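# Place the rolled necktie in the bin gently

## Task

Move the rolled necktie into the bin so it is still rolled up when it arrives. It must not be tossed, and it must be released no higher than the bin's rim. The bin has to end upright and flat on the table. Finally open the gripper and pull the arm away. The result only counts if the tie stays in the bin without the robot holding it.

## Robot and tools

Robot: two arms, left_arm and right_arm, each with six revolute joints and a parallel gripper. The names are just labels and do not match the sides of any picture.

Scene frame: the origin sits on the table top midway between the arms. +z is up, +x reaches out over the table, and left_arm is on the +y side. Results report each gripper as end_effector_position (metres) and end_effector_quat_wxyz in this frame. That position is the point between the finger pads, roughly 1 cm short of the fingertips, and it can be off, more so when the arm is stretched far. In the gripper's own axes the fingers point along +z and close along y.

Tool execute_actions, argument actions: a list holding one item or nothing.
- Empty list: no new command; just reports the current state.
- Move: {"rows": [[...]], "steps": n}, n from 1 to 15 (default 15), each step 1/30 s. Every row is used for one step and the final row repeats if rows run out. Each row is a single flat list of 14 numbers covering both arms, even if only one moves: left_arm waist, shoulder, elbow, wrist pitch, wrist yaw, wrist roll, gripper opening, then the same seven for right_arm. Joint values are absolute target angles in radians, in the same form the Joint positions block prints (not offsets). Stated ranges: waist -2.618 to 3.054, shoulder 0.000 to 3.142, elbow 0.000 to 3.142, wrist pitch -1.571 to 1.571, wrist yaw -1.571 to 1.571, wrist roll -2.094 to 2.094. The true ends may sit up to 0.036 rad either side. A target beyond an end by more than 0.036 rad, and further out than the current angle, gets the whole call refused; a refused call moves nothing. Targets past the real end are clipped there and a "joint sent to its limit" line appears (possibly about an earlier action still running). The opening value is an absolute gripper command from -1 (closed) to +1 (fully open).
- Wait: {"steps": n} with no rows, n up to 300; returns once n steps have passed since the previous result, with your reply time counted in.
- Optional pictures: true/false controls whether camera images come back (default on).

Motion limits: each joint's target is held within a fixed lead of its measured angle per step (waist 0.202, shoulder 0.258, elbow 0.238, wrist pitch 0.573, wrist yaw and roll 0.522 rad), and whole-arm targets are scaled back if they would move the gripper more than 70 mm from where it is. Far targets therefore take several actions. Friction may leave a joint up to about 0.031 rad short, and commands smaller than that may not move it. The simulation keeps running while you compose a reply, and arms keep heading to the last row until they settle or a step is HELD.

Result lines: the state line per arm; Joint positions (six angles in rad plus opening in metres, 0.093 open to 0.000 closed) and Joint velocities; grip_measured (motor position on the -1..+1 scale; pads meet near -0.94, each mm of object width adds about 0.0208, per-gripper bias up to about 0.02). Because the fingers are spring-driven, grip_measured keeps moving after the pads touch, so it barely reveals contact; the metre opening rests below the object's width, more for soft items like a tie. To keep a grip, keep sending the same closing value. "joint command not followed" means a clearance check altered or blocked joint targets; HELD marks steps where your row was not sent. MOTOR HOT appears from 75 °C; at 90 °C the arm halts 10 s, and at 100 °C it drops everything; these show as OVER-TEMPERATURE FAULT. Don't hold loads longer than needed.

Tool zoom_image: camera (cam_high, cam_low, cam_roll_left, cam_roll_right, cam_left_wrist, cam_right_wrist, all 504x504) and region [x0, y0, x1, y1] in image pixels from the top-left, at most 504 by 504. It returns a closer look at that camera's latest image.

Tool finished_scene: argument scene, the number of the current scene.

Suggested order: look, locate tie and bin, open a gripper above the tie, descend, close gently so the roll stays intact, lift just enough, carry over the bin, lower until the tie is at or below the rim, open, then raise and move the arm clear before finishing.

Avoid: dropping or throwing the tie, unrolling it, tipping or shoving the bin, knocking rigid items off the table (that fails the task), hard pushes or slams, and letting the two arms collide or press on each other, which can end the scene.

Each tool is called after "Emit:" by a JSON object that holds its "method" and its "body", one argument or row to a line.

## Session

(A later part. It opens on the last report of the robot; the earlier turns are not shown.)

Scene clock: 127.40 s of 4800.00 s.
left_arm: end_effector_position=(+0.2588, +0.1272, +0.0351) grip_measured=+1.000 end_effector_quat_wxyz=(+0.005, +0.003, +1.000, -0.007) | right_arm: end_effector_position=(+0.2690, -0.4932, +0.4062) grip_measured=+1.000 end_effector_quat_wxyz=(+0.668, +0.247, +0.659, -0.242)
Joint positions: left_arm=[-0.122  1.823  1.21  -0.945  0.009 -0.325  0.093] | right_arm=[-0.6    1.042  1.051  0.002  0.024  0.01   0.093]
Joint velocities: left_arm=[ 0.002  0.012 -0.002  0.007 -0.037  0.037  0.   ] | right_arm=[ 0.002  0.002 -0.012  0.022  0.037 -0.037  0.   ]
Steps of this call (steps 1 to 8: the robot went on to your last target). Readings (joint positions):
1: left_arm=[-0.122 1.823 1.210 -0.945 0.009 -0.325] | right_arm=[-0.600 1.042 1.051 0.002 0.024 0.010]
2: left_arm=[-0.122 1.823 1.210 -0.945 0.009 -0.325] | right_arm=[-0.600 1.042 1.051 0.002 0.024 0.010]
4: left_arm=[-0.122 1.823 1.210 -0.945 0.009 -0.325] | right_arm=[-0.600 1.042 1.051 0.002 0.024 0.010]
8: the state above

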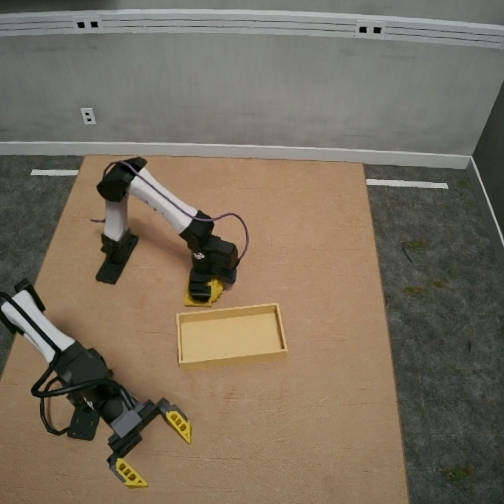

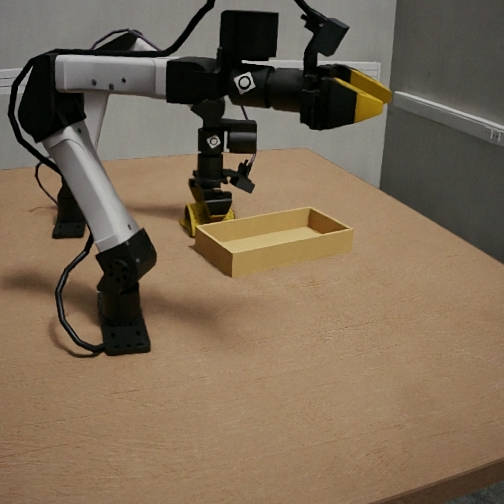

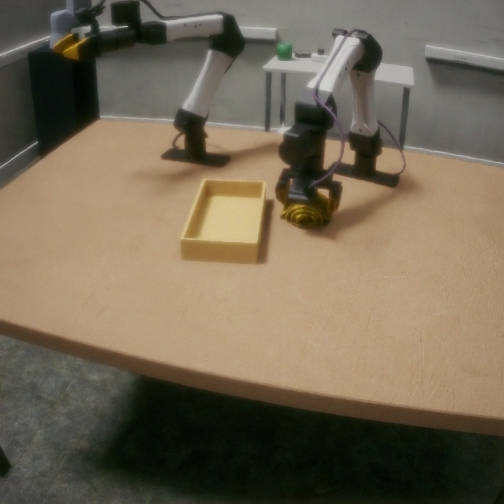

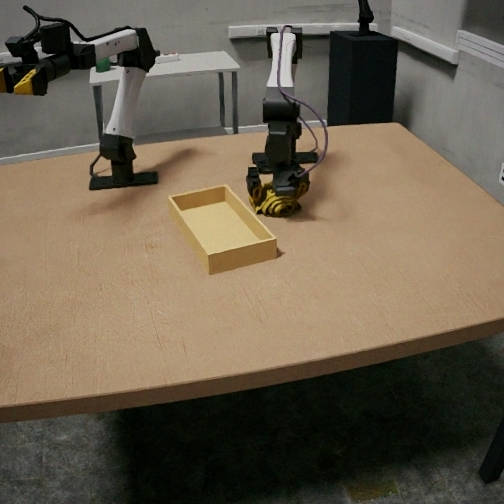

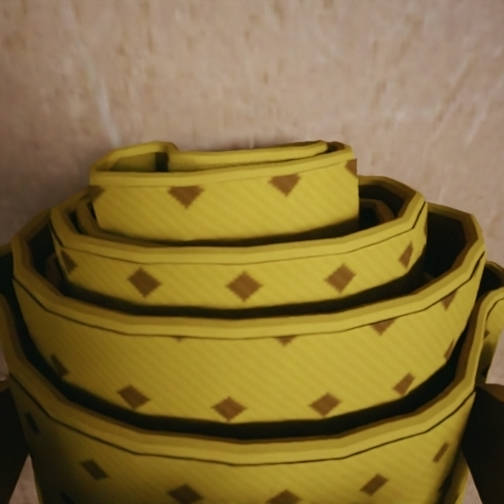

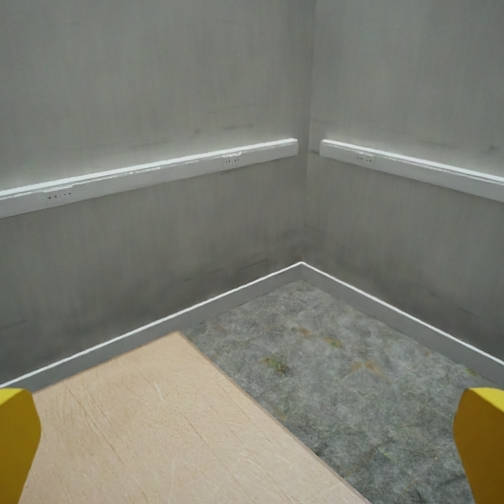

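Emit:
{"method": "execute_actions", "body": {
  "actions": [
    {"rows":[[-0.118,1.865,1.14,-0.9,0,-0.32,1,-0.6,1.042,1.051,0.006,0.014,0.011,1],[-0.118,1.865,1.14,-0.9,0,-0.32,1,-0.6,1.042,1.051,0.006,0.014,0.011,1],[-0.118,1.865,1.14,-0.9,0,-0.32,1,-0.6,1.042,1.051,0.006,0.014,0.011,1],[-0.118,1.865,1.14,-0.9,0,-0.32,0.9,-0.6,1.042,1.051,0.006,0.014,0.011,1],[-0.118,1.865,1.14,-0.9,0,-0.32,0.8,-0.6,1.042,1.051,0.006,0.014,0.011,1],[-0.118,1.865,1.14,-0.9,0,-0.32,0.7,-0.6,1.042,1.051,0.006,0.014,0.011,1],[-0.118,1.865,1.14,-0.9,0,-0.32,0.6,-0.6,1.042,1.051,0.006,0.014,0.011,1],[-0.118,1.865,1.14,-0.9,0,-0.32,0.5,-0.6,1.042,1.051,0.006,0.014,0.011,1],[-0.118,1.865,1.14,-0.9,0,-0.32,0.4,-0.6,1.042,1.051,0.006,0.014,0.011,1],[-0.118,1.865,1.14,-0.9,0,-0.32,0.3,-0.6,1.042,1.051,0.006,0.014,0.011,1],[-0.118,1.865,1.14,-0.9,0,-0.32,0.15,-0.6,1.042,1.051,0.006,0.014,0.011,1],[-0.118,1.865,1.14,-0.9,0,-0.32,0,-0.6,1.042,1.051,0.006,0.014,0.011,1]],"steps":15}
  ],
  "pictures": false
}}

Emit:
{"method": "execute_actions", "body": {
  "actions": [
    {"steps":20}
  ]
}}

Emit:
{"method": "zoom_image", "body": {
  "camera": "cam_roll_left",
  "region": [250,130,370,250]
}}

Emit:
{"method": "zoom_image", "body": {
  "camera": "cam_roll_right",
  "region": [220,120,340,240]
}}

Scene clock: 142.33 s of 4800.00 s.
left_arm: end_effector_position=(+0.2583, +0.1283, +0.0338) grip_measured=+0.006 end_effector_quat_wxyz=(+0.008, +0.004, +1.000, -0.005) | right_arm: end_effector_position=(+0.2690, -0.4932, +0.4062) grip_measured=+1.000 end_effector_quat_wxyz=(+0.668, +0.247, +0.659, -0.242)
Joint positions: left_arm=[-0.122  1.817  1.197 -0.933  0.004 -0.323  0.045] | right_arm=[-0.6    1.042  1.051  0.002  0.024  0.01   0.093]
Joint velocities: left_arm=[-0.027  0.012 -0.022 -0.007  0.066  0.007 -0.003] | right_arm=[-0.002 -0.012 -0.007  0.007 -0.007  0.022  0.   ]
Steps of this call (steps 1 to 15: the robot went on to your last target; steps 16 to 110: nothing new was sent; then 10.77 s passed at rest; steps 111 to 125: all 15 steps of this action). Readings (joint positions):
111: left_arm=[-0.122 1.823 1.206 -0.941 0.009 -0.325] | right_arm=[-0.600 1.042 1.051 0.002 0.024 0.010]
112: left_arm=[-0.122 1.823 1.200 -0.935 0.009 -0.325] | right_arm=[-0.600 1.042 1.051 0.002 0.024 0.010]
114: left_arm=[-0.122 1.823 1.197 -0.928 0.010 -0.325] | right_arm=[-0.600 1.042 1.051 0.002 0.024 0.010]
118: left_arm=[-0.122 1.823 1.197 -0.928 0.014 -0.324] | right_arm=[-0.600 1.042 1.051 0.002 0.024 0.010]
125: the state above

Scene clock: 143.00 s of 4800.00 s.
left_arm: end_effector_position=(+0.2583, +0.1283, +0.0338) grip_measured=+0.005 end_effector_quat_wxyz=(+0.008, +0.004, +1.000, -0.005) | right_arm: end_effector_position=(+0.2690, -0.4932, +0.4062) grip_measured=+1.000 end_effector_quat_wxyz=(+0.668, +0.247, +0.659, -0.242)
Joint positions: left_arm=[-0.122  1.817  1.197 -0.933  0.004 -0.323  0.045] | right_arm=[-0.6    1.042  1.051  0.002  0.024  0.01   0.093]
Joint velocities: left_arm=[-0.022  0.007 -0.012 -0.007 -0.037 -0.007  0.   ] | right_arm=[-0.007 -0.007 -0.027  0.037 -0.037  0.066  0.   ]
Steps of this call (steps 1 to 15: the robot went on to your last target; steps 16 to 20: nothing new was sent). Readings (joint positions):
1: left_arm=[-0.122 1.817 1.197 -0.933 0.004 -0.323] | right_arm=[-0.600 1.042 1.051 0.002 0.024 0.010]
2: left_arm=[-0.122 1.817 1.197 -0.933 0.004 -0.323] | right_arm=[-0.600 1.042 1.051 0.002 0.024 0.010]
4: left_arm=[-0.122 1.817 1.197 -0.933 0.004 -0.323] | right_arm=[-0.600 1.042 1.051 0.002 0.024 0.010]
8: left_arm=[-0.122 1.817 1.197 -0.933 0.004 -0.323] | right_arm=[-0.600 1.042 1.051 0.002 0.024 0.010]
20: the state above
All arms were judged still, so your last target was given up. Only a new action makes them travel on or press farther. Fingers that are still opening or closing keep moving.

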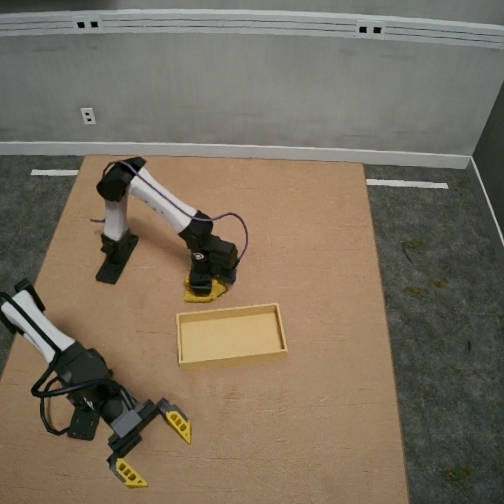

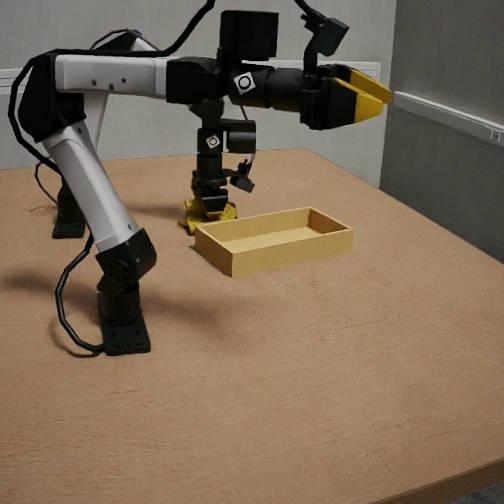

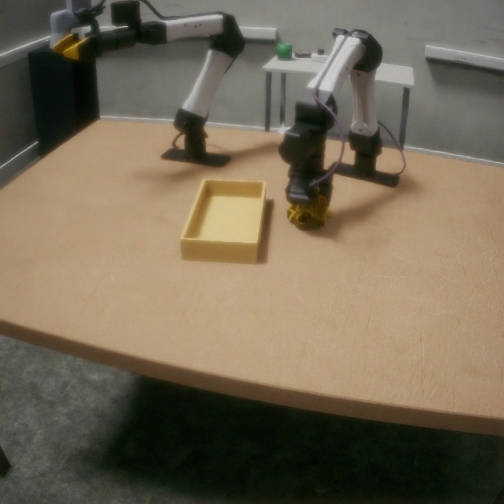

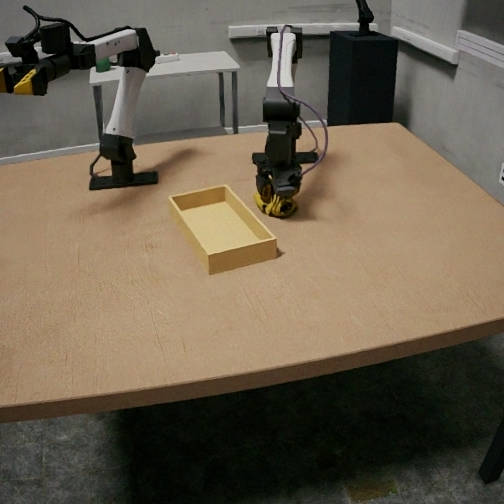

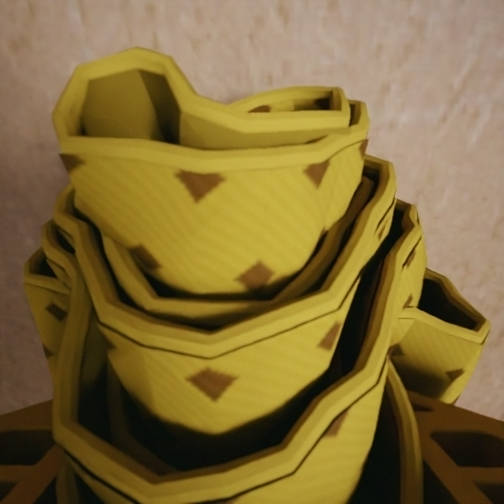

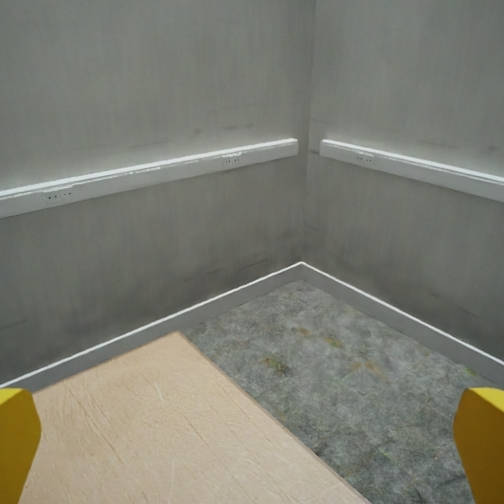

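Region (250, 130, 370, 250) of cam_roll_left's 504x504 image, scaled by 4.200, with more detail than that image has.

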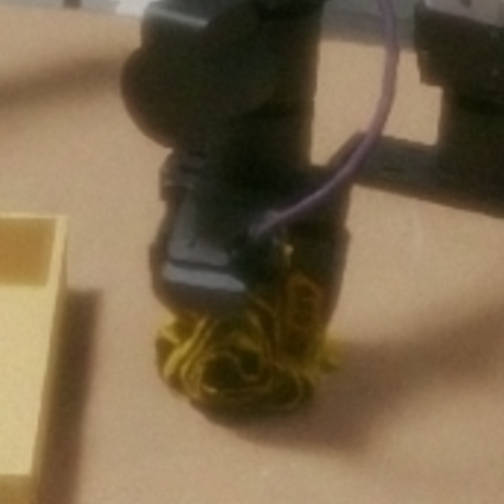

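Region (220, 120, 340, 240) of cam_roll_right's 504x504 image, scaled by 4.200, with more detail than that image has.

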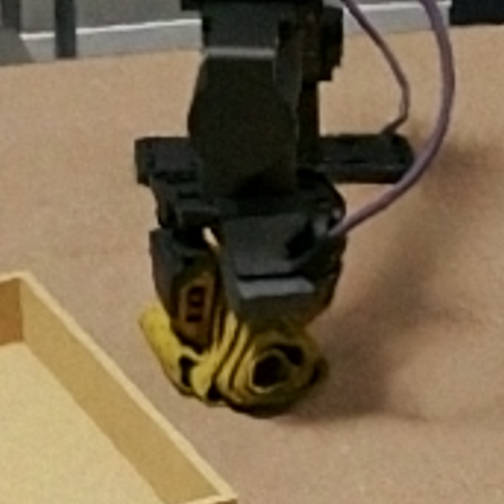

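Emit:
{"method": "execute_actions", "body": {
  "actions": [
    {"rows":[[-0.118,1.817,1.197,-0.933,0,-0.32,-0.1,-0.6,1.042,1.051,0.006,0.014,0.011,1],[-0.118,1.817,1.197,-0.933,0,-0.32,-0.2,-0.6,1.042,1.051,0.006,0.014,0.011,1],[-0.118,1.817,1.197,-0.933,0,-0.32,-0.25,-0.6,1.042,1.051,0.006,0.014,0.011,1],[-0.118,1.817,1.197,-0.933,0,-0.32,-0.25,-0.6,1.042,1.051,0.006,0.014,0.011,1],[-0.118,1.81,1.23,-0.96,0,-0.32,-0.25,-0.6,1.042,1.051,0.006,0.014,0.011,1],[-0.118,1.80,1.25,-0.99,0,-0.32,-0.25,-0.6,1.042,1.051,0.006,0.014,0.011,1],[-0.118,1.80,1.27,-1.02,0,-0.32,-0.25,-0.6,1.042,1.051,0.006,0.014,0.011,1],[-0.118,1.79,1.29,-1.05,0,-0.32,-0.25,-0.6,1.042,1.051,0.006,0.014,0.011,1],[-0.118,1.79,1.31,-1.08,0,-0.32,-0.25,-0.6,1.042,1.051,0.006,0.014,0.011,1],[-0.118,1.78,1.33,-1.11,0,-0.32,-0.25,-0.6,1.042,1.051,0.006,0.014,0.011,1],[-0.118,1.78,1.35,-1.14,0,-0.32,-0.25,-0.6,1.042,1.051,0.006,0.014,0.011,1],[-0.118,1.77,1.37,-1.17,0,-0.32,-0.25,-0.6,1.042,1.051,0.006,0.014,0.011,1],[-0.118,1.77,1.39,-1.19,0,-0.32,-0.25,-0.6,1.042,1.051,0.006,0.014,0.011,1],[-0.118,1.77,1.41,-1.2,0,-0.32,-0.25,-0.6,1.042,1.051,0.006,0.014,0.011,1]],"steps":15}
  ],
  "pictures": false
}}

Emit:
{"method": "execute_actions", "body": {
  "actions": [
    {"steps":10}
  ]
}}

Emit:
{"method": "zoom_image", "body": {
  "camera": "cam_roll_right",
  "region": [220,120,340,240]
}}

Emit:
{"method": "zoom_image", "body": {
  "camera": "cam_low",
  "region": [150,130,270,250]
}}

Scene clock: 158.83 s of 4800.00 s.
left_arm: end_effector_position=(+0.2664, +0.1253, +0.0812) grip_measured=-0.248 end_effector_quat_wxyz=(+0.009, +0.005, +1.000, -0.006) | right_arm: end_effector_position=(+0.2690, -0.4932, +0.4062) grip_measured=+1.000 end_effector_quat_wxyz=(+0.668, +0.247, +0.659, -0.242)
Joint positions: left_arm=[-0.122  1.796  1.367 -1.12   0.005 -0.322  0.033] | right_arm=[-0.6    1.042  1.051  0.002  0.024  0.01   0.093]
Joint velocities: left_arm=[ 0.002 -0.105  0.418 -0.388  0.081  0.037 -0.   ] | right_arm=[-0.007 -0.007  0.012  0.022 -0.051  0.007  0.   ]
Steps of this call (steps 1 to 90: nothing new was sent; then 12.33 s passed at rest; steps 91 to 105: all 15 steps of this action). Readings (joint positions):
91: left_arm=[-0.122 1.813 1.199 -0.935 0.004 -0.323] | right_arm=[-0.600 1.042 1.051 0.002 0.024 0.010]
92: left_arm=[-0.122 1.807 1.200 -0.937 0.004 -0.323] | right_arm=[-0.600 1.042 1.051 0.002 0.024 0.010]
94: left_arm=[-0.122 1.799 1.200 -0.938 0.005 -0.322] | right_arm=[-0.600 1.042 1.051 0.002 0.024 0.010]
98: left_arm=[-0.122 1.799 1.237 -0.980 0.005 -0.322] | right_arm=[-0.600 1.042 1.051 0.002 0.024 0.010]
105: the state above

Scene clock: 159.17 s of 4800.00 s.
left_arm: end_effector_position=(+0.2591, +0.1278, +0.0916) grip_measured=-0.248 end_effector_quat_wxyz=(-0.002, +0.005, +1.000, -0.002) | right_arm: end_effector_position=(+0.2690, -0.4932, +0.4062) grip_measured=+1.000 end_effector_quat_wxyz=(+0.668, +0.247, +0.659, -0.242)
Joint positions: left_arm=[-0.122  1.781  1.391 -1.182  0.005 -0.322  0.033] | right_arm=[-0.6    1.042  1.051  0.002  0.024  0.01   0.093]
Joint velocities: left_arm=[-0.007 -0.007  0.002 -0.051  0.037 -0.037 -0.   ] | right_arm=[ 0.007  0.012 -0.002  0.037  0.022  0.007  0.   ]
Steps of this call (steps 1 to 10: the robot went on to your last target). Readings (joint positions):
1: left_arm=[-0.122 1.792 1.379 -1.131 0.005 -0.322] | right_arm=[-0.600 1.042 1.051 0.002 0.024 0.010]
2: left_arm=[-0.122 1.787 1.385 -1.140 0.005 -0.322] | right_arm=[-0.600 1.042 1.051 0.002 0.024 0.010]
4: left_arm=[-0.122 1.781 1.391 -1.155 0.005 -0.322] | right_arm=[-0.600 1.042 1.051 0.002 0.024 0.010]
8: left_arm=[-0.122 1.781 1.391 -1.177 0.005 -0.322] | right_arm=[-0.600 1.042 1.051 0.002 0.024 0.010]
10: the state above

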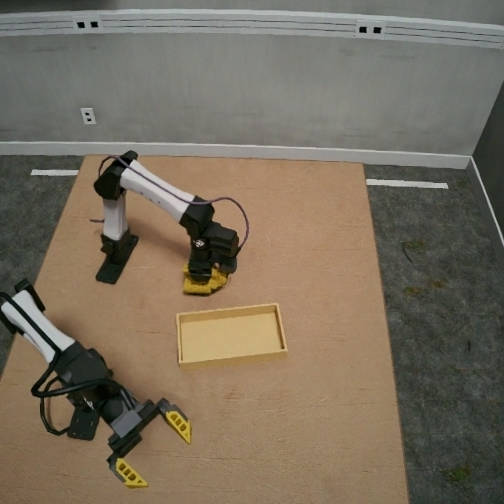

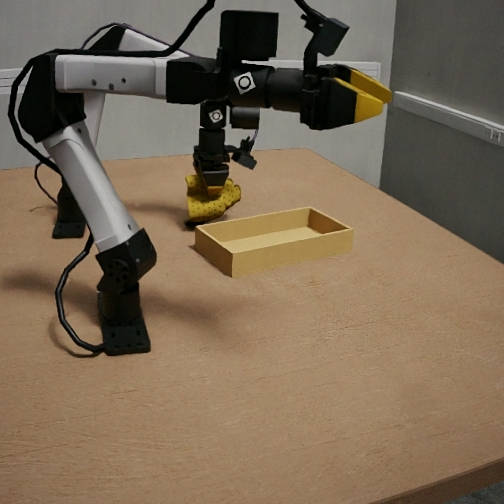

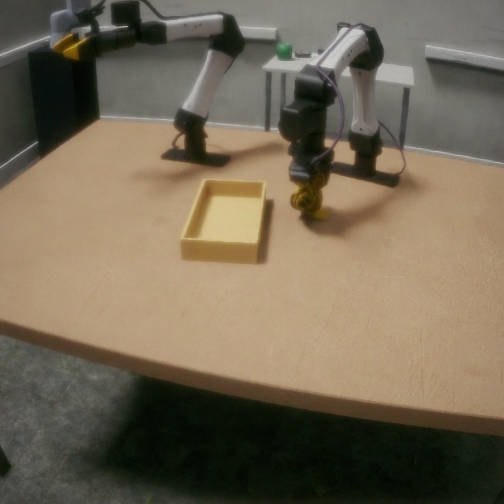

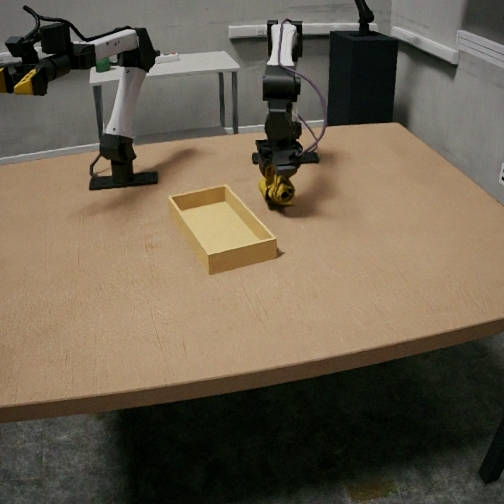

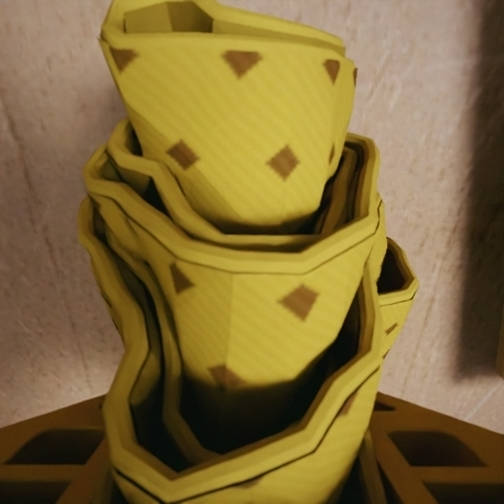

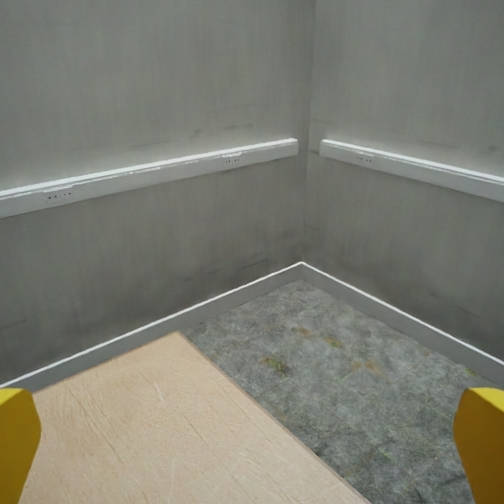

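Region (220, 120, 340, 240) of cam_roll_right's 504x504 image, scaled by 4.200, with more detail than that image has.

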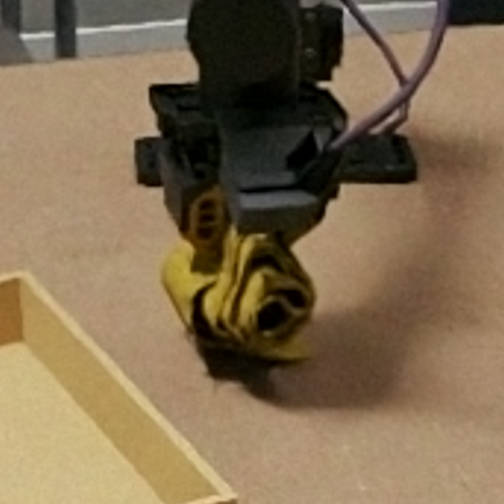

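Region (150, 130, 270, 250) of cam_low's 504x504 image, scaled by 4.200, with more detail than that image has.

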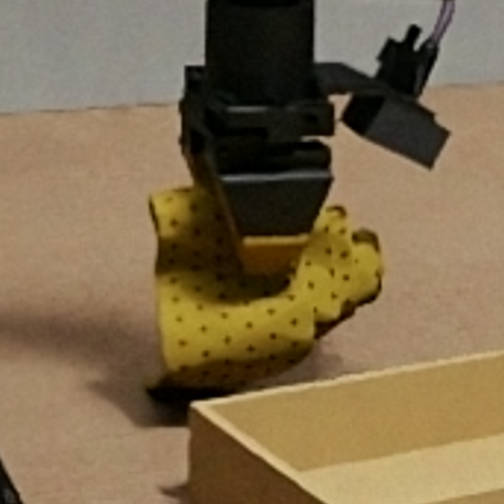

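Emit:
{"method": "execute_actions", "body": {
  "actions": [
    {"rows":[[-0.118,1.78,1.43,-1.21,0,-0.32,-0.25,-0.6,1.042,1.051,0.006,0.014,0.011,1],[-0.118,1.78,1.455,-1.24,0,-0.32,-0.25,-0.6,1.042,1.051,0.006,0.014,0.011,1],[-0.118,1.78,1.48,-1.27,0,-0.32,-0.25,-0.6,1.042,1.051,0.006,0.014,0.011,1],[-0.118,1.78,1.505,-1.3,0,-0.32,-0.25,-0.6,1.042,1.051,0.006,0.014,0.011,1],[-0.118,1.78,1.53,-1.33,0,-0.32,-0.25,-0.6,1.042,1.051,0.006,0.014,0.011,1],[-0.118,1.78,1.555,-1.36,0,-0.32,-0.25,-0.6,1.042,1.051,0.006,0.014,0.011,1],[-0.118,1.78,1.58,-1.39,0,-0.32,-0.25,-0.6,1.042,1.051,0.006,0.014,0.011,1],[-0.118,1.78,1.605,-1.41,0,-0.32,-0.25,-0.6,1.042,1.051,0.006,0.014,0.011,1],[-0.118,1.78,1.63,-1.43,0,-0.32,-0.25,-0.6,1.042,1.051,0.006,0.014,0.011,1],[-0.118,1.78,1.655,-1.45,0,-0.32,-0.25,-0.6,1.042,1.051,0.006,0.014,0.011,1],[-0.118,1.78,1.68,-1.47,0,-0.32,-0.25,-0.6,1.042,1.051,0.006,0.014,0.011,1],[-0.118,1.78,1.705,-1.48,0,-0.32,-0.25,-0.6,1.042,1.051,0.006,0.014,0.011,1],[-0.118,1.78,1.73,-1.49,0,-0.32,-0.25,-0.6,1.042,1.051,0.006,0.014,0.011,1]],"steps":15}
  ],
  "pictures": false
}}

Emit:
{"method": "execute_actions", "body": {
  "actions": [
    {"steps":10}
  ]
}}

Emit:
{"method": "zoom_image", "body": {
  "camera": "cam_roll_right",
  "region": [200,90,350,240]
}}

Scene clock: 180.03 s of 4800.00 s.
left_arm: end_effector_position=(+0.2729, +0.1230, +0.1697) grip_measured=-0.248 end_effector_quat_wxyz=(+0.028, +0.005, +1.000, -0.012) | right_arm: end_effector_position=(+0.2690, -0.4932, +0.4062) grip_measured=+1.000 end_effector_quat_wxyz=(+0.668, +0.247, +0.659, -0.242)
Joint positions: left_arm=[-0.122  1.781  1.7   -1.43   0.005 -0.322  0.033] | right_arm=[-0.6    1.042  1.051  0.002  0.024  0.01   0.093]
Joint velocities: left_arm=[-0.002  0.002  0.369 -0.315 -0.066 -0.066  0.   ] | right_arm=[ 0.002 -0.022 -0.017 -0.051  0.007 -0.066  0.   ]
Steps of this call (steps 1 to 30: the robot went on to your last target; steps 31 to 120: nothing new was sent; then 16.37 s passed at rest; steps 121 to 135: all 15 steps of this action). Readings (joint positions):
121: left_arm=[-0.122 1.781 1.392 -1.191 0.005 -0.322] | right_arm=[-0.600 1.042 1.051 0.002 0.024 0.010]
122: left_arm=[-0.122 1.781 1.399 -1.198 0.005 -0.322] | right_arm=[-0.600 1.042 1.051 0.002 0.024 0.010]
124: left_arm=[-0.122 1.781 1.431 -1.229 0.005 -0.322] | right_arm=[-0.600 1.042 1.051 0.002 0.024 0.010]
128: left_arm=[-0.122 1.781 1.537 -1.307 0.005 -0.322] | right_arm=[-0.600 1.042 1.051 0.002 0.024 0.010]
135: the state above

Scene clock: 180.37 s of 4800.00 s.
left_arm: end_effector_position=(+0.2649, +0.1258, +0.1723) grip_measured=-0.248 end_effector_quat_wxyz=(+0.012, +0.005, +1.000, -0.007) | right_arm: end_effector_position=(+0.2690, -0.4932, +0.4062) grip_measured=+1.000 end_effector_quat_wxyz=(+0.668, +0.247, +0.659, -0.242)
Joint positions: left_arm=[-0.122  1.781  1.712 -1.475  0.005 -0.322  0.033] | right_arm=[-0.6    1.042  1.051  0.002  0.024  0.01   0.093]
Joint velocities: left_arm=[-0.007 -0.007 -0.012 -0.007 -0.022  0.037  0.   ] | right_arm=[-0.022 -0.022 -0.012  0.051  0.095  0.007  0.   ]
Steps of this call (steps 1 to 10: the robot went on to your last target). Readings (joint positions):
1: left_arm=[-0.122 1.781 1.709 -1.436 0.005 -0.322] | right_arm=[-0.600 1.042 1.051 0.002 0.024 0.010]
2: left_arm=[-0.122 1.781 1.712 -1.442 0.005 -0.322] | right_arm=[-0.600 1.042 1.051 0.002 0.024 0.010]
4: left_arm=[-0.122 1.781 1.712 -1.455 0.005 -0.322] | right_arm=[-0.600 1.042 1.051 0.002 0.024 0.010]
8: left_arm=[-0.122 1.781 1.712 -1.471 0.005 -0.322] | right_arm=[-0.600 1.042 1.051 0.002 0.024 0.010]
10: the state above

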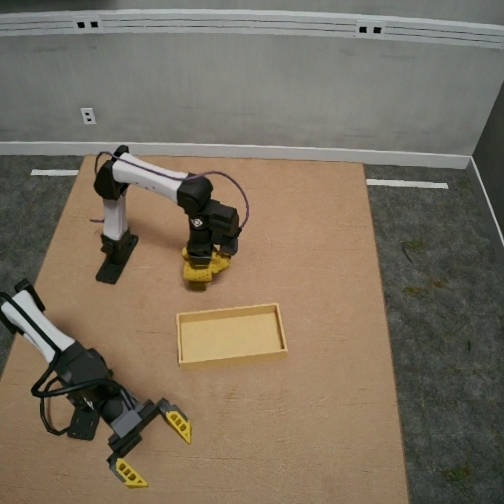

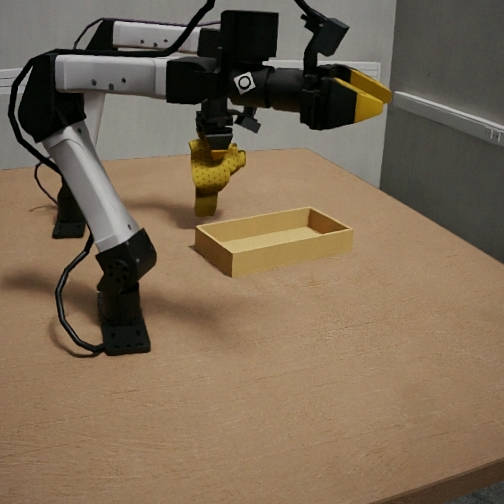

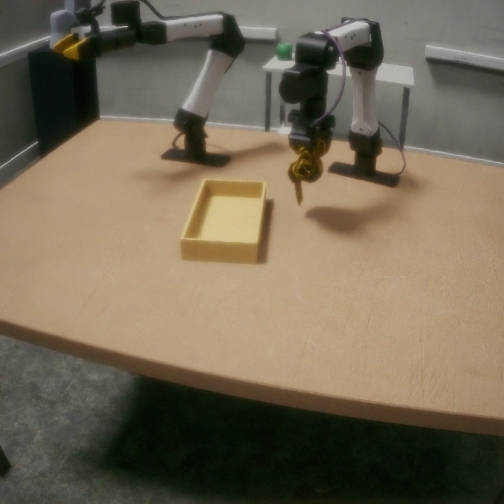

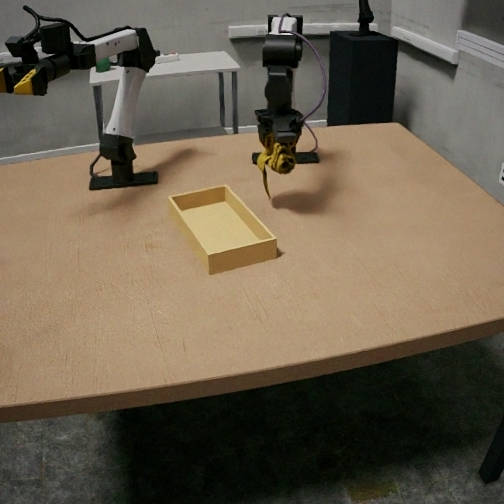

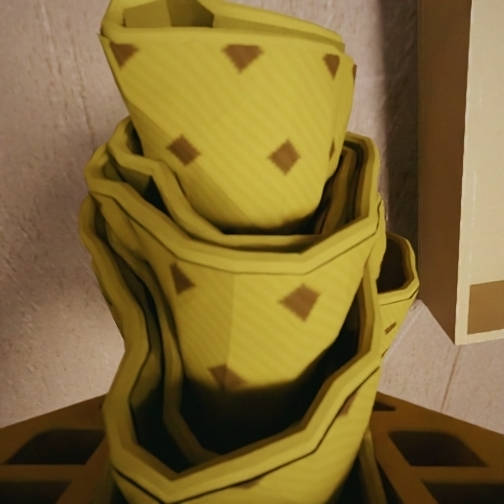

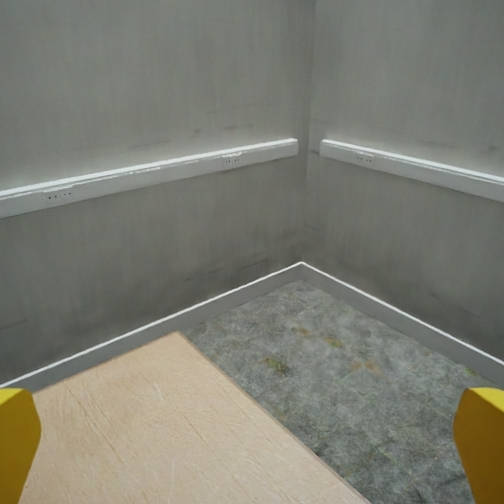

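Region (200, 90, 350, 240) of cam_roll_right's 504x504 image, scaled by 3.360, with more detail than that image has.

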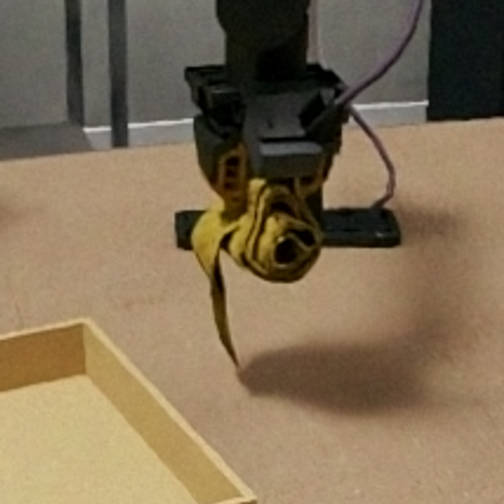

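Emit:
{"method": "execute_actions", "body": {
  "actions": [
    {"rows":[[-0.118,1.78,1.75,-1.48,0,-0.28,-0.25,-0.6,1.042,1.051,0.006,0.014,0.011,1],[-0.118,1.78,1.77,-1.47,0,-0.24,-0.25,-0.6,1.042,1.051,0.006,0.014,0.011,1],[-0.118,1.78,1.79,-1.46,0,-0.2,-0.25,-0.6,1.042,1.051,0.006,0.014,0.011,1],[-0.118,1.78,1.81,-1.45,0,-0.16,-0.25,-0.6,1.042,1.051,0.006,0.014,0.011,1],[-0.118,1.79,1.83,-1.44,0,-0.12,-0.25,-0.6,1.042,1.051,0.006,0.014,0.011,1],[-0.118,1.80,1.85,-1.43,0,-0.08,-0.25,-0.6,1.042,1.051,0.006,0.014,0.011,1],[-0.13,1.81,1.87,-1.42,0,-0.04,-0.25,-0.6,1.042,1.051,0.006,0.014,0.011,1],[-0.14,1.82,1.89,-1.41,0,0,-0.25,-0.6,1.042,1.051,0.006,0.014,0.011,1],[-0.15,1.83,1.91,-1.40,0,0.04,-0.25,-0.6,1.042,1.051,0.006,0.014,0.011,1],[-0.16,1.84,1.93,-1.39,0,0.08,-0.25,-0.6,1.042,1.051,0.006,0.014,0.011,1],[-0.17,1.85,1.95,-1.38,0,0.12,-0.25,-0.6,1.042,1.051,0.006,0.014,0.011,1],[-0.18,1.86,1.97,-1.37,0,0.16,-0.25,-0.6,1.042,1.051,0.006,0.014,0.011,1],[-0.19,1.87,1.98,-1.36,0,0.2,-0.25,-0.6,1.042,1.051,0.006,0.014,0.011,1],[-0.20,1.88,1.99,-1.35,0,0.24,-0.25,-0.6,1.042,1.051,0.006,0.014,0.011,1],[-0.21,1.89,2.0,-1.34,0,0.28,-0.25,-0.6,1.042,1.051,0.006,0.014,0.011,1]],"steps":15}
  ],
  "pictures": false
}}

Emit:
{"method": "execute_actions", "body": {
  "actions": [
    {"rows":[[-0.225,1.90,2.01,-1.33,0,0.33,-0.25,-0.6,1.042,1.051,0.006,0.014,0.011,1],[-0.24,1.905,2.02,-1.325,0,0.38,-0.25,-0.6,1.042,1.051,0.006,0.014,0.011,1],[-0.255,1.91,2.03,-1.32,0,0.43,-0.25,-0.6,1.042,1.051,0.006,0.014,0.011,1],[-0.27,1.92,2.04,-1.31,0,0.48,-0.25,-0.6,1.042,1.051,0.006,0.014,0.011,1],[-0.285,1.93,2.05,-1.30,0,0.53,-0.25,-0.6,1.042,1.051,0.006,0.014,0.011,1],[-0.30,1.94,2.06,-1.29,0,0.58,-0.25,-0.6,1.042,1.051,0.006,0.014,0.011,1],[-0.315,1.95,2.07,-1.29,0,0.63,-0.25,-0.6,1.042,1.051,0.006,0.014,0.011,1],[-0.33,1.955,2.08,-1.28,0,0.68,-0.25,-0.6,1.042,1.051,0.006,0.014,0.011,1],[-0.345,1.96,2.09,-1.27,0,0.72,-0.25,-0.6,1.042,1.051,0.006,0.014,0.011,1],[-0.36,1.965,2.09,-1.27,0,0.76,-0.25,-0.6,1.042,1.051,0.006,0.014,0.011,1],[-0.375,1.97,2.09,-1.26,0,0.80,-0.25,-0.6,1.042,1.051,0.006,0.014,0.011,1],[-0.39,1.975,2.09,-1.26,0,0.84,-0.25,-0.6,1.042,1.051,0.006,0.014,0.011,1],[-0.40,1.98,2.09,-1.25,0,0.86,-0.25,-0.6,1.042,1.051,0.006,0.014,0.011,1],[-0.41,1.985,2.09,-1.25,0,0.88,-0.25,-0.6,1.042,1.051,0.006,0.014,0.011,1]],"steps":15}
  ],
  "pictures": false
}}

Emit:
{"method": "execute_actions", "body": {
  "actions": [
    {"steps":15}
  ]
}}

Scene clock: 215.30 s of 4800.00 s.
left_arm: end_effector_position=(+0.3217, +0.0805, +0.2242) grip_measured=-0.248 end_effector_quat_wxyz=(+0.148, +0.246, +0.958, -0.023) | right_arm: end_effector_position=(+0.2690, -0.4932, +0.4062) grip_measured=+1.000 end_effector_quat_wxyz=(+0.668, +0.247, +0.659, -0.242)
Joint positions: left_arm=[-0.184  1.845  1.961 -1.387  0.004  0.109  0.033] | right_arm=[-0.6    1.042  1.051  0.002  0.024  0.01   0.093]
Joint velocities: left_arm=[-0.32   0.325  0.315  0.286  0.007  1.194  0.   ] | right_arm=[-0.002  0.002 -0.022  0.037  0.007 -0.007  0.   ]
Steps of this call (steps 1 to 30: the robot went on to your last target; steps 31 to 280: nothing new was sent; then 25.10 s passed at rest; steps 281 to 295: all 15 steps of this action). Readings (joint positions):
281: left_arm=[-0.122 1.781 1.712 -1.479 0.005 -0.317] | right_arm=[-0.600 1.042 1.051 0.002 0.024 0.010]
282: left_arm=[-0.122 1.781 1.716 -1.481 0.005 -0.305] | right_arm=[-0.600 1.042 1.051 0.002 0.024 0.010]
284: left_arm=[-0.122 1.781 1.741 -1.481 0.005 -0.266] | right_arm=[-0.600 1.042 1.051 0.002 0.024 0.010]
288: left_arm=[-0.123 1.783 1.830 -1.458 0.005 -0.148] | right_arm=[-0.600 1.042 1.051 0.002 0.024 0.010]
295: the state above

Scene clock: 215.80 s of 4800.00 s.
left_arm: end_effector_position=(+0.3242, -0.0240, +0.2201) grip_measured=-0.248 end_effector_quat_wxyz=(+0.199, +0.617, +0.761, +0.013) | right_arm: end_effector_position=(+0.2690, -0.4932, +0.4062) grip_measured=+1.000 end_effector_quat_wxyz=(+0.668, +0.247, +0.659, -0.242)
Joint positions: left_arm=[-0.397  1.96   2.065 -1.274  0.004  0.756  0.033] | right_arm=[-0.6    1.042  1.051  0.002  0.024  0.01   0.093]
Joint velocities: left_arm=[-0.32   0.085 -0.017  0.154 -0.022  0.813  0.001] | right_arm=[-0.002  0.002 -0.002 -0.022 -0.022 -0.051  0.   ]
Steps of this call (steps 1 to 15: all 15 steps of this action). Readings (joint positions):
1: left_arm=[-0.195 1.856 1.971 -1.377 0.004 0.150] | right_arm=[-0.600 1.042 1.051 0.002 0.024 0.010]
2: left_arm=[-0.207 1.868 1.981 -1.368 0.004 0.192] | right_arm=[-0.600 1.042 1.051 0.002 0.024 0.010]
4: left_arm=[-0.234 1.889 1.997 -1.353 0.004 0.281] | right_arm=[-0.600 1.042 1.051 0.002 0.024 0.010]
8: left_arm=[-0.295 1.927 2.035 -1.323 0.004 0.469] | right_arm=[-0.600 1.042 1.051 0.002 0.024 0.010]
15: the state above

Scene clock: 216.30 s of 4800.00 s.
left_arm: end_effector_position=(+0.3229, -0.0318, +0.2168) grip_measured=-0.248 end_effector_quat_wxyz=(+0.199, +0.666, +0.719, +0.023) | right_arm: end_effector_position=(+0.2690, -0.4932, +0.4062) grip_measured=+1.000 end_effector_quat_wxyz=(+0.668, +0.247, +0.659, -0.242)
Joint positions: left_arm=[-0.413  1.97   2.065 -1.264  0.004  0.871  0.033] | right_arm=[-0.6    1.042  1.051  0.002  0.024  0.01   0.093]
Joint velocities: left_arm=[-0.012  0.002 -0.012  0.051  0.037 -0.037 -0.   ] | right_arm=[-0.012  0.002 -0.017 -0.022 -0.051 -0.007  0.   ]
Steps of this call (steps 1 to 15: the robot went on to your last target). Readings (joint positions):
1: left_arm=[-0.406 1.963 2.065 -1.271 0.004 0.780] | right_arm=[-0.600 1.042 1.051 0.002 0.024 0.010]
2: left_arm=[-0.411 1.965 2.065 -1.269 0.004 0.800] | right_arm=[-0.600 1.042 1.051 0.002 0.024 0.010]
4: left_arm=[-0.413 1.969 2.065 -1.267 0.004 0.827] | right_arm=[-0.600 1.042 1.051 0.002 0.024 0.010]
8: left_arm=[-0.413 1.970 2.065 -1.265 0.004 0.855] | right_arm=[-0.600 1.042 1.051 0.002 0.024 0.010]
15: the state above

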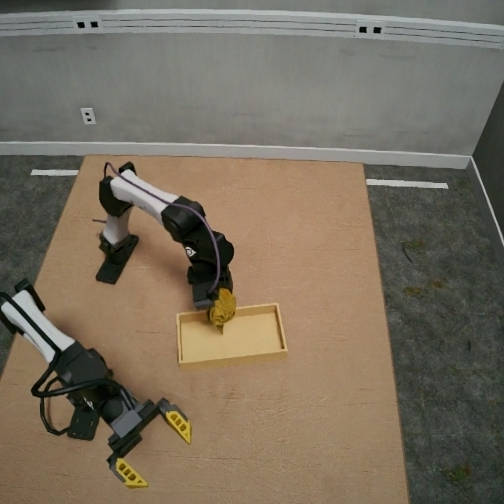

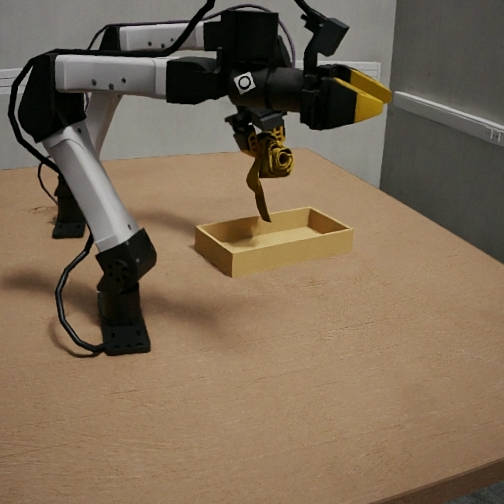

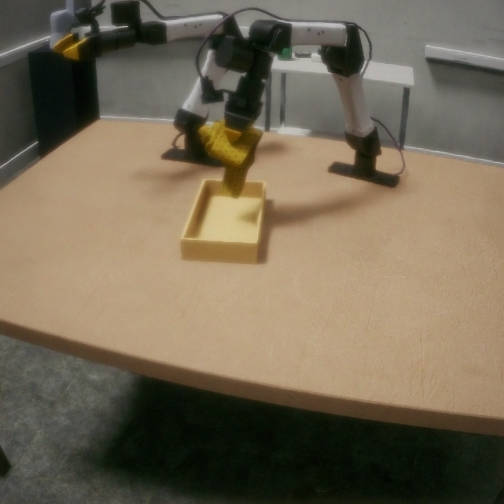

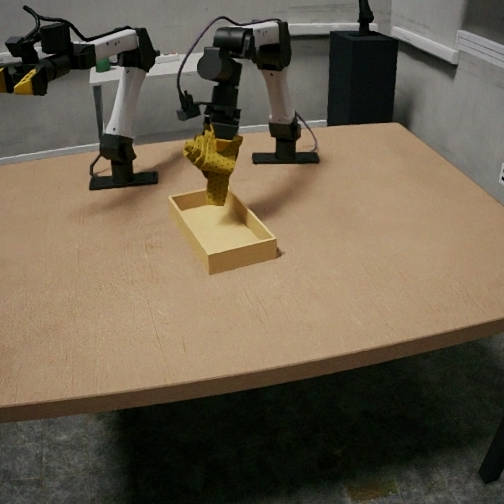

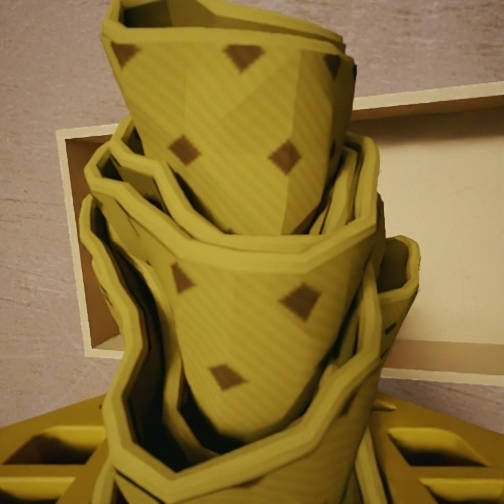

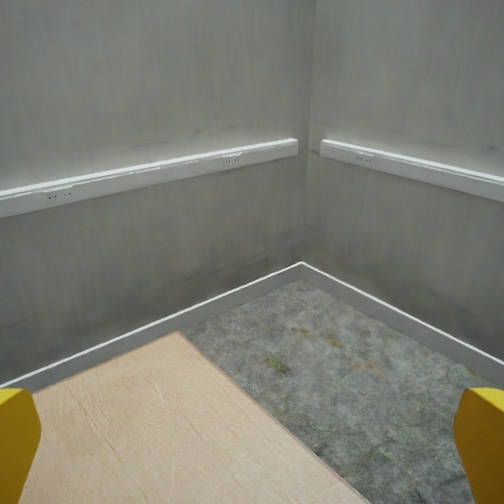

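Emit:
{"method": "execute_actions", "body": {
  "actions": [
    {"rows":[[-0.41,1.99,2.06,-1.26,0,0.88,-0.25,-0.6,1.042,1.051,0.006,0.014,0.011,1],[-0.405,2.0,2.055,-1.26,0,0.88,-0.25,-0.6,1.042,1.051,0.006,0.014,0.011,1],[-0.40,2.015,2.05,-1.255,0,0.88,-0.25,-0.6,1.042,1.051,0.006,0.014,0.011,1],[-0.40,2.03,2.04,-1.25,0,0.89,-0.25,-0.6,1.042,1.051,0.006,0.014,0.011,1],[-0.395,2.045,2.03,-1.245,0,0.89,-0.25,-0.6,1.042,1.051,0.006,0.014,0.011,1],[-0.395,2.06,2.02,-1.24,0,0.89,-0.25,-0.6,1.042,1.051,0.006,0.014,0.011,1],[-0.39,2.075,2.01,-1.235,0,0.9,-0.25,-0.6,1.042,1.051,0.006,0.014,0.011,1],[-0.39,2.09,2.0,-1.23,0,0.9,-0.25,-0.6,1.042,1.051,0.006,0.014,0.011,1],[-0.385,2.105,1.99,-1.225,0,0.9,-0.25,-0.6,1.042,1.051,0.006,0.014,0.011,1],[-0.385,2.12,1.98,-1.22,0,0.9,-0.25,-0.6,1.042,1.051,0.006,0.014,0.011,1],[-0.38,2.13,1.975,-1.21,0,0.9,-0.25,-0.6,1.042,1.051,0.006,0.014,0.011,1],[-0.38,2.14,1.97,-1.205,0,0.9,-0.25,-0.6,1.042,1.051,0.006,0.014,0.011,1],[-0.38,2.145,1.965,-1.2,0,0.9,-0.25,-0.6,1.042,1.051,0.006,0.014,0.011,1]],"steps":15}
  ],
  "pictures": false
}}

Emit:
{"method": "execute_actions", "body": {
  "actions": [
    {"steps":12}
  ]
}}

Emit:
{"method": "zoom_image", "body": {
  "camera": "cam_roll_left",
  "region": [150,110,310,270]
}}

Emit:
{"method": "zoom_image", "body": {
  "camera": "cam_low",
  "region": [190,120,360,290]
}}

Scene clock: 235.30 s of 4800.00 s.
left_arm: end_effector_position=(+0.3332, -0.0243, +0.1176) grip_measured=-0.248 end_effector_quat_wxyz=(+0.093, +0.674, +0.732, +0.012) | right_arm: end_effector_position=(+0.2690, -0.4932, +0.4062) grip_measured=+1.000 end_effector_quat_wxyz=(+0.668, +0.247, +0.659, -0.242)
Joint positions: left_arm=[-0.386  2.143  1.983 -1.223  0.004  0.892  0.033] | right_arm=[-0.6    1.042  1.051  0.002  0.024  0.01   0.093]
Joint velocities: left_arm=[ 0.037  0.295 -0.168 -0.037  0.139 -0.051  0.   ] | right_arm=[-0.012 -0.002 -0.002 -0.022 -0.022  0.007  0.   ]
Steps of this call (steps 1 to 15: the robot went on to your last target; steps 16 to 190: nothing new was sent; then 12.17 s passed at rest; steps 191 to 205: all 15 steps of this action). Readings (joint positions):
191: left_arm=[-0.413 1.970 2.065 -1.263 0.004 0.875] | right_arm=[-0.600 1.042 1.051 0.002 0.024 0.010]
192: left_arm=[-0.413 1.971 2.065 -1.263 0.004 0.875] | right_arm=[-0.600 1.042 1.051 0.002 0.024 0.010]
194: left_arm=[-0.411 1.978 2.065 -1.263 0.004 0.876] | right_arm=[-0.600 1.042 1.051 0.002 0.024 0.010]
198: left_arm=[-0.403 2.024 2.054 -1.249 0.004 0.884] | right_arm=[-0.600 1.042 1.051 0.002 0.024 0.010]
205: the state above

Scene clock: 235.70 s of 4800.00 s.
left_arm: end_effector_position=(+0.3338, -0.0245, +0.1102) grip_measured=-0.248 end_effector_quat_wxyz=(+0.088, +0.675, +0.732, +0.011) | right_arm: end_effector_position=(+0.2690, -0.4932, +0.4062) grip_measured=+1.000 end_effector_quat_wxyz=(+0.668, +0.247, +0.659, -0.242)
Joint positions: left_arm=[-0.386  2.155  1.974 -1.212  0.004  0.894  0.033] | right_arm=[-0.6    1.042  1.051  0.002  0.024  0.01   0.093]
Joint velocities: left_arm=[-0.012 -0.012 -0.017  0.022  0.022  0.037  0.001] | right_arm=[-0.007  0.007  0.012 -0.022 -0.007 -0.081  0.   ]
Steps of this call (steps 1 to 12: the robot went on to your last target). Readings (joint positions):
1: left_arm=[-0.386 2.151 1.978 -1.222 0.004 0.893] | right_arm=[-0.600 1.042 1.051 0.002 0.024 0.010]
2: left_arm=[-0.386 2.155 1.975 -1.222 0.004 0.893] | right_arm=[-0.600 1.042 1.051 0.002 0.024 0.010]
4: left_arm=[-0.386 2.156 1.974 -1.221 0.004 0.893] | right_arm=[-0.600 1.042 1.051 0.002 0.024 0.010]
8: left_arm=[-0.386 2.155 1.974 -1.214 0.004 0.894] | right_arm=[-0.600 1.042 1.051 0.002 0.024 0.010]
12: the state above

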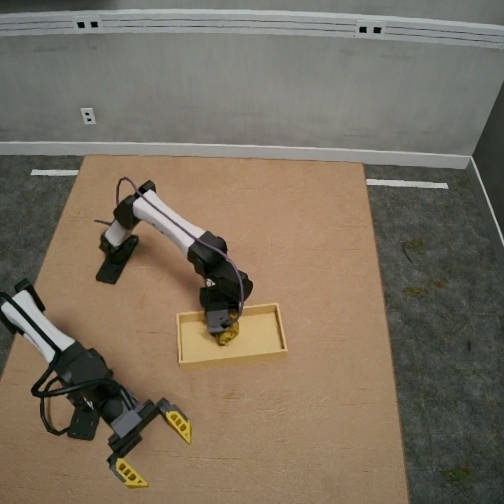

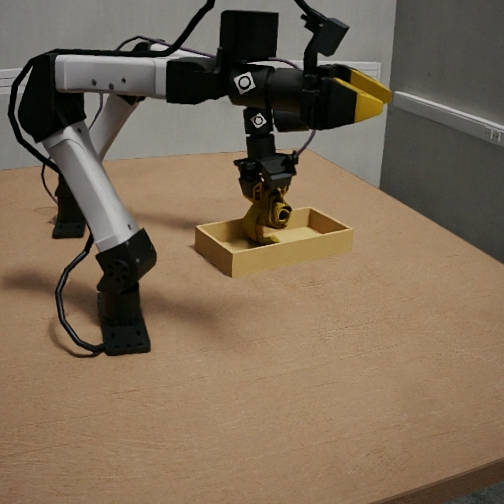

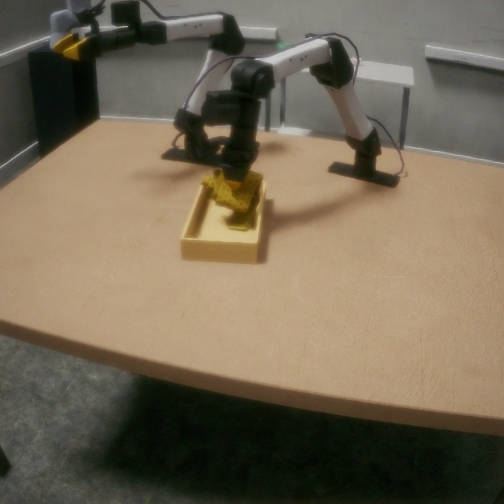

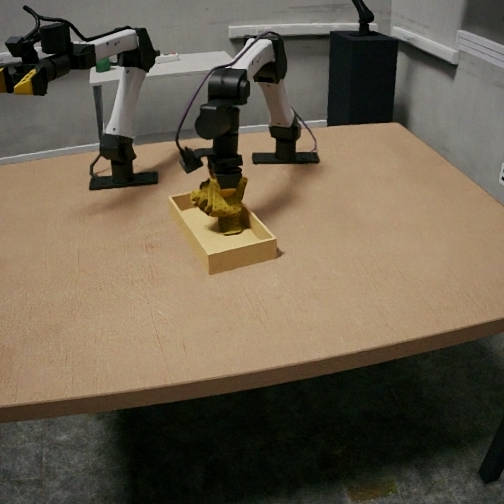

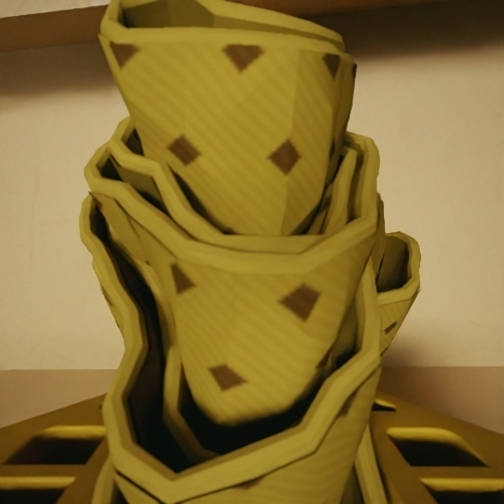

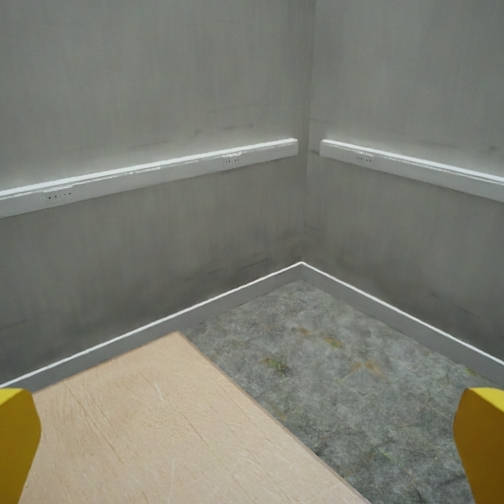

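Region (150, 110, 310, 270) of cam_roll_left's 504x504 image, scaled by 3.150, with more detail than that image has.

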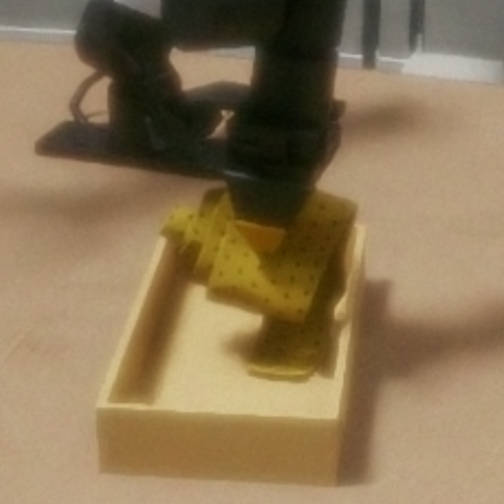

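Region (190, 120, 360, 290) of cam_low's 504x504 image, scaled by 2.965, with more detail than that image has.

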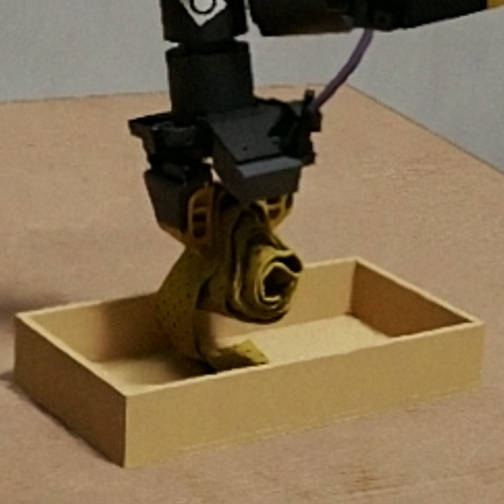

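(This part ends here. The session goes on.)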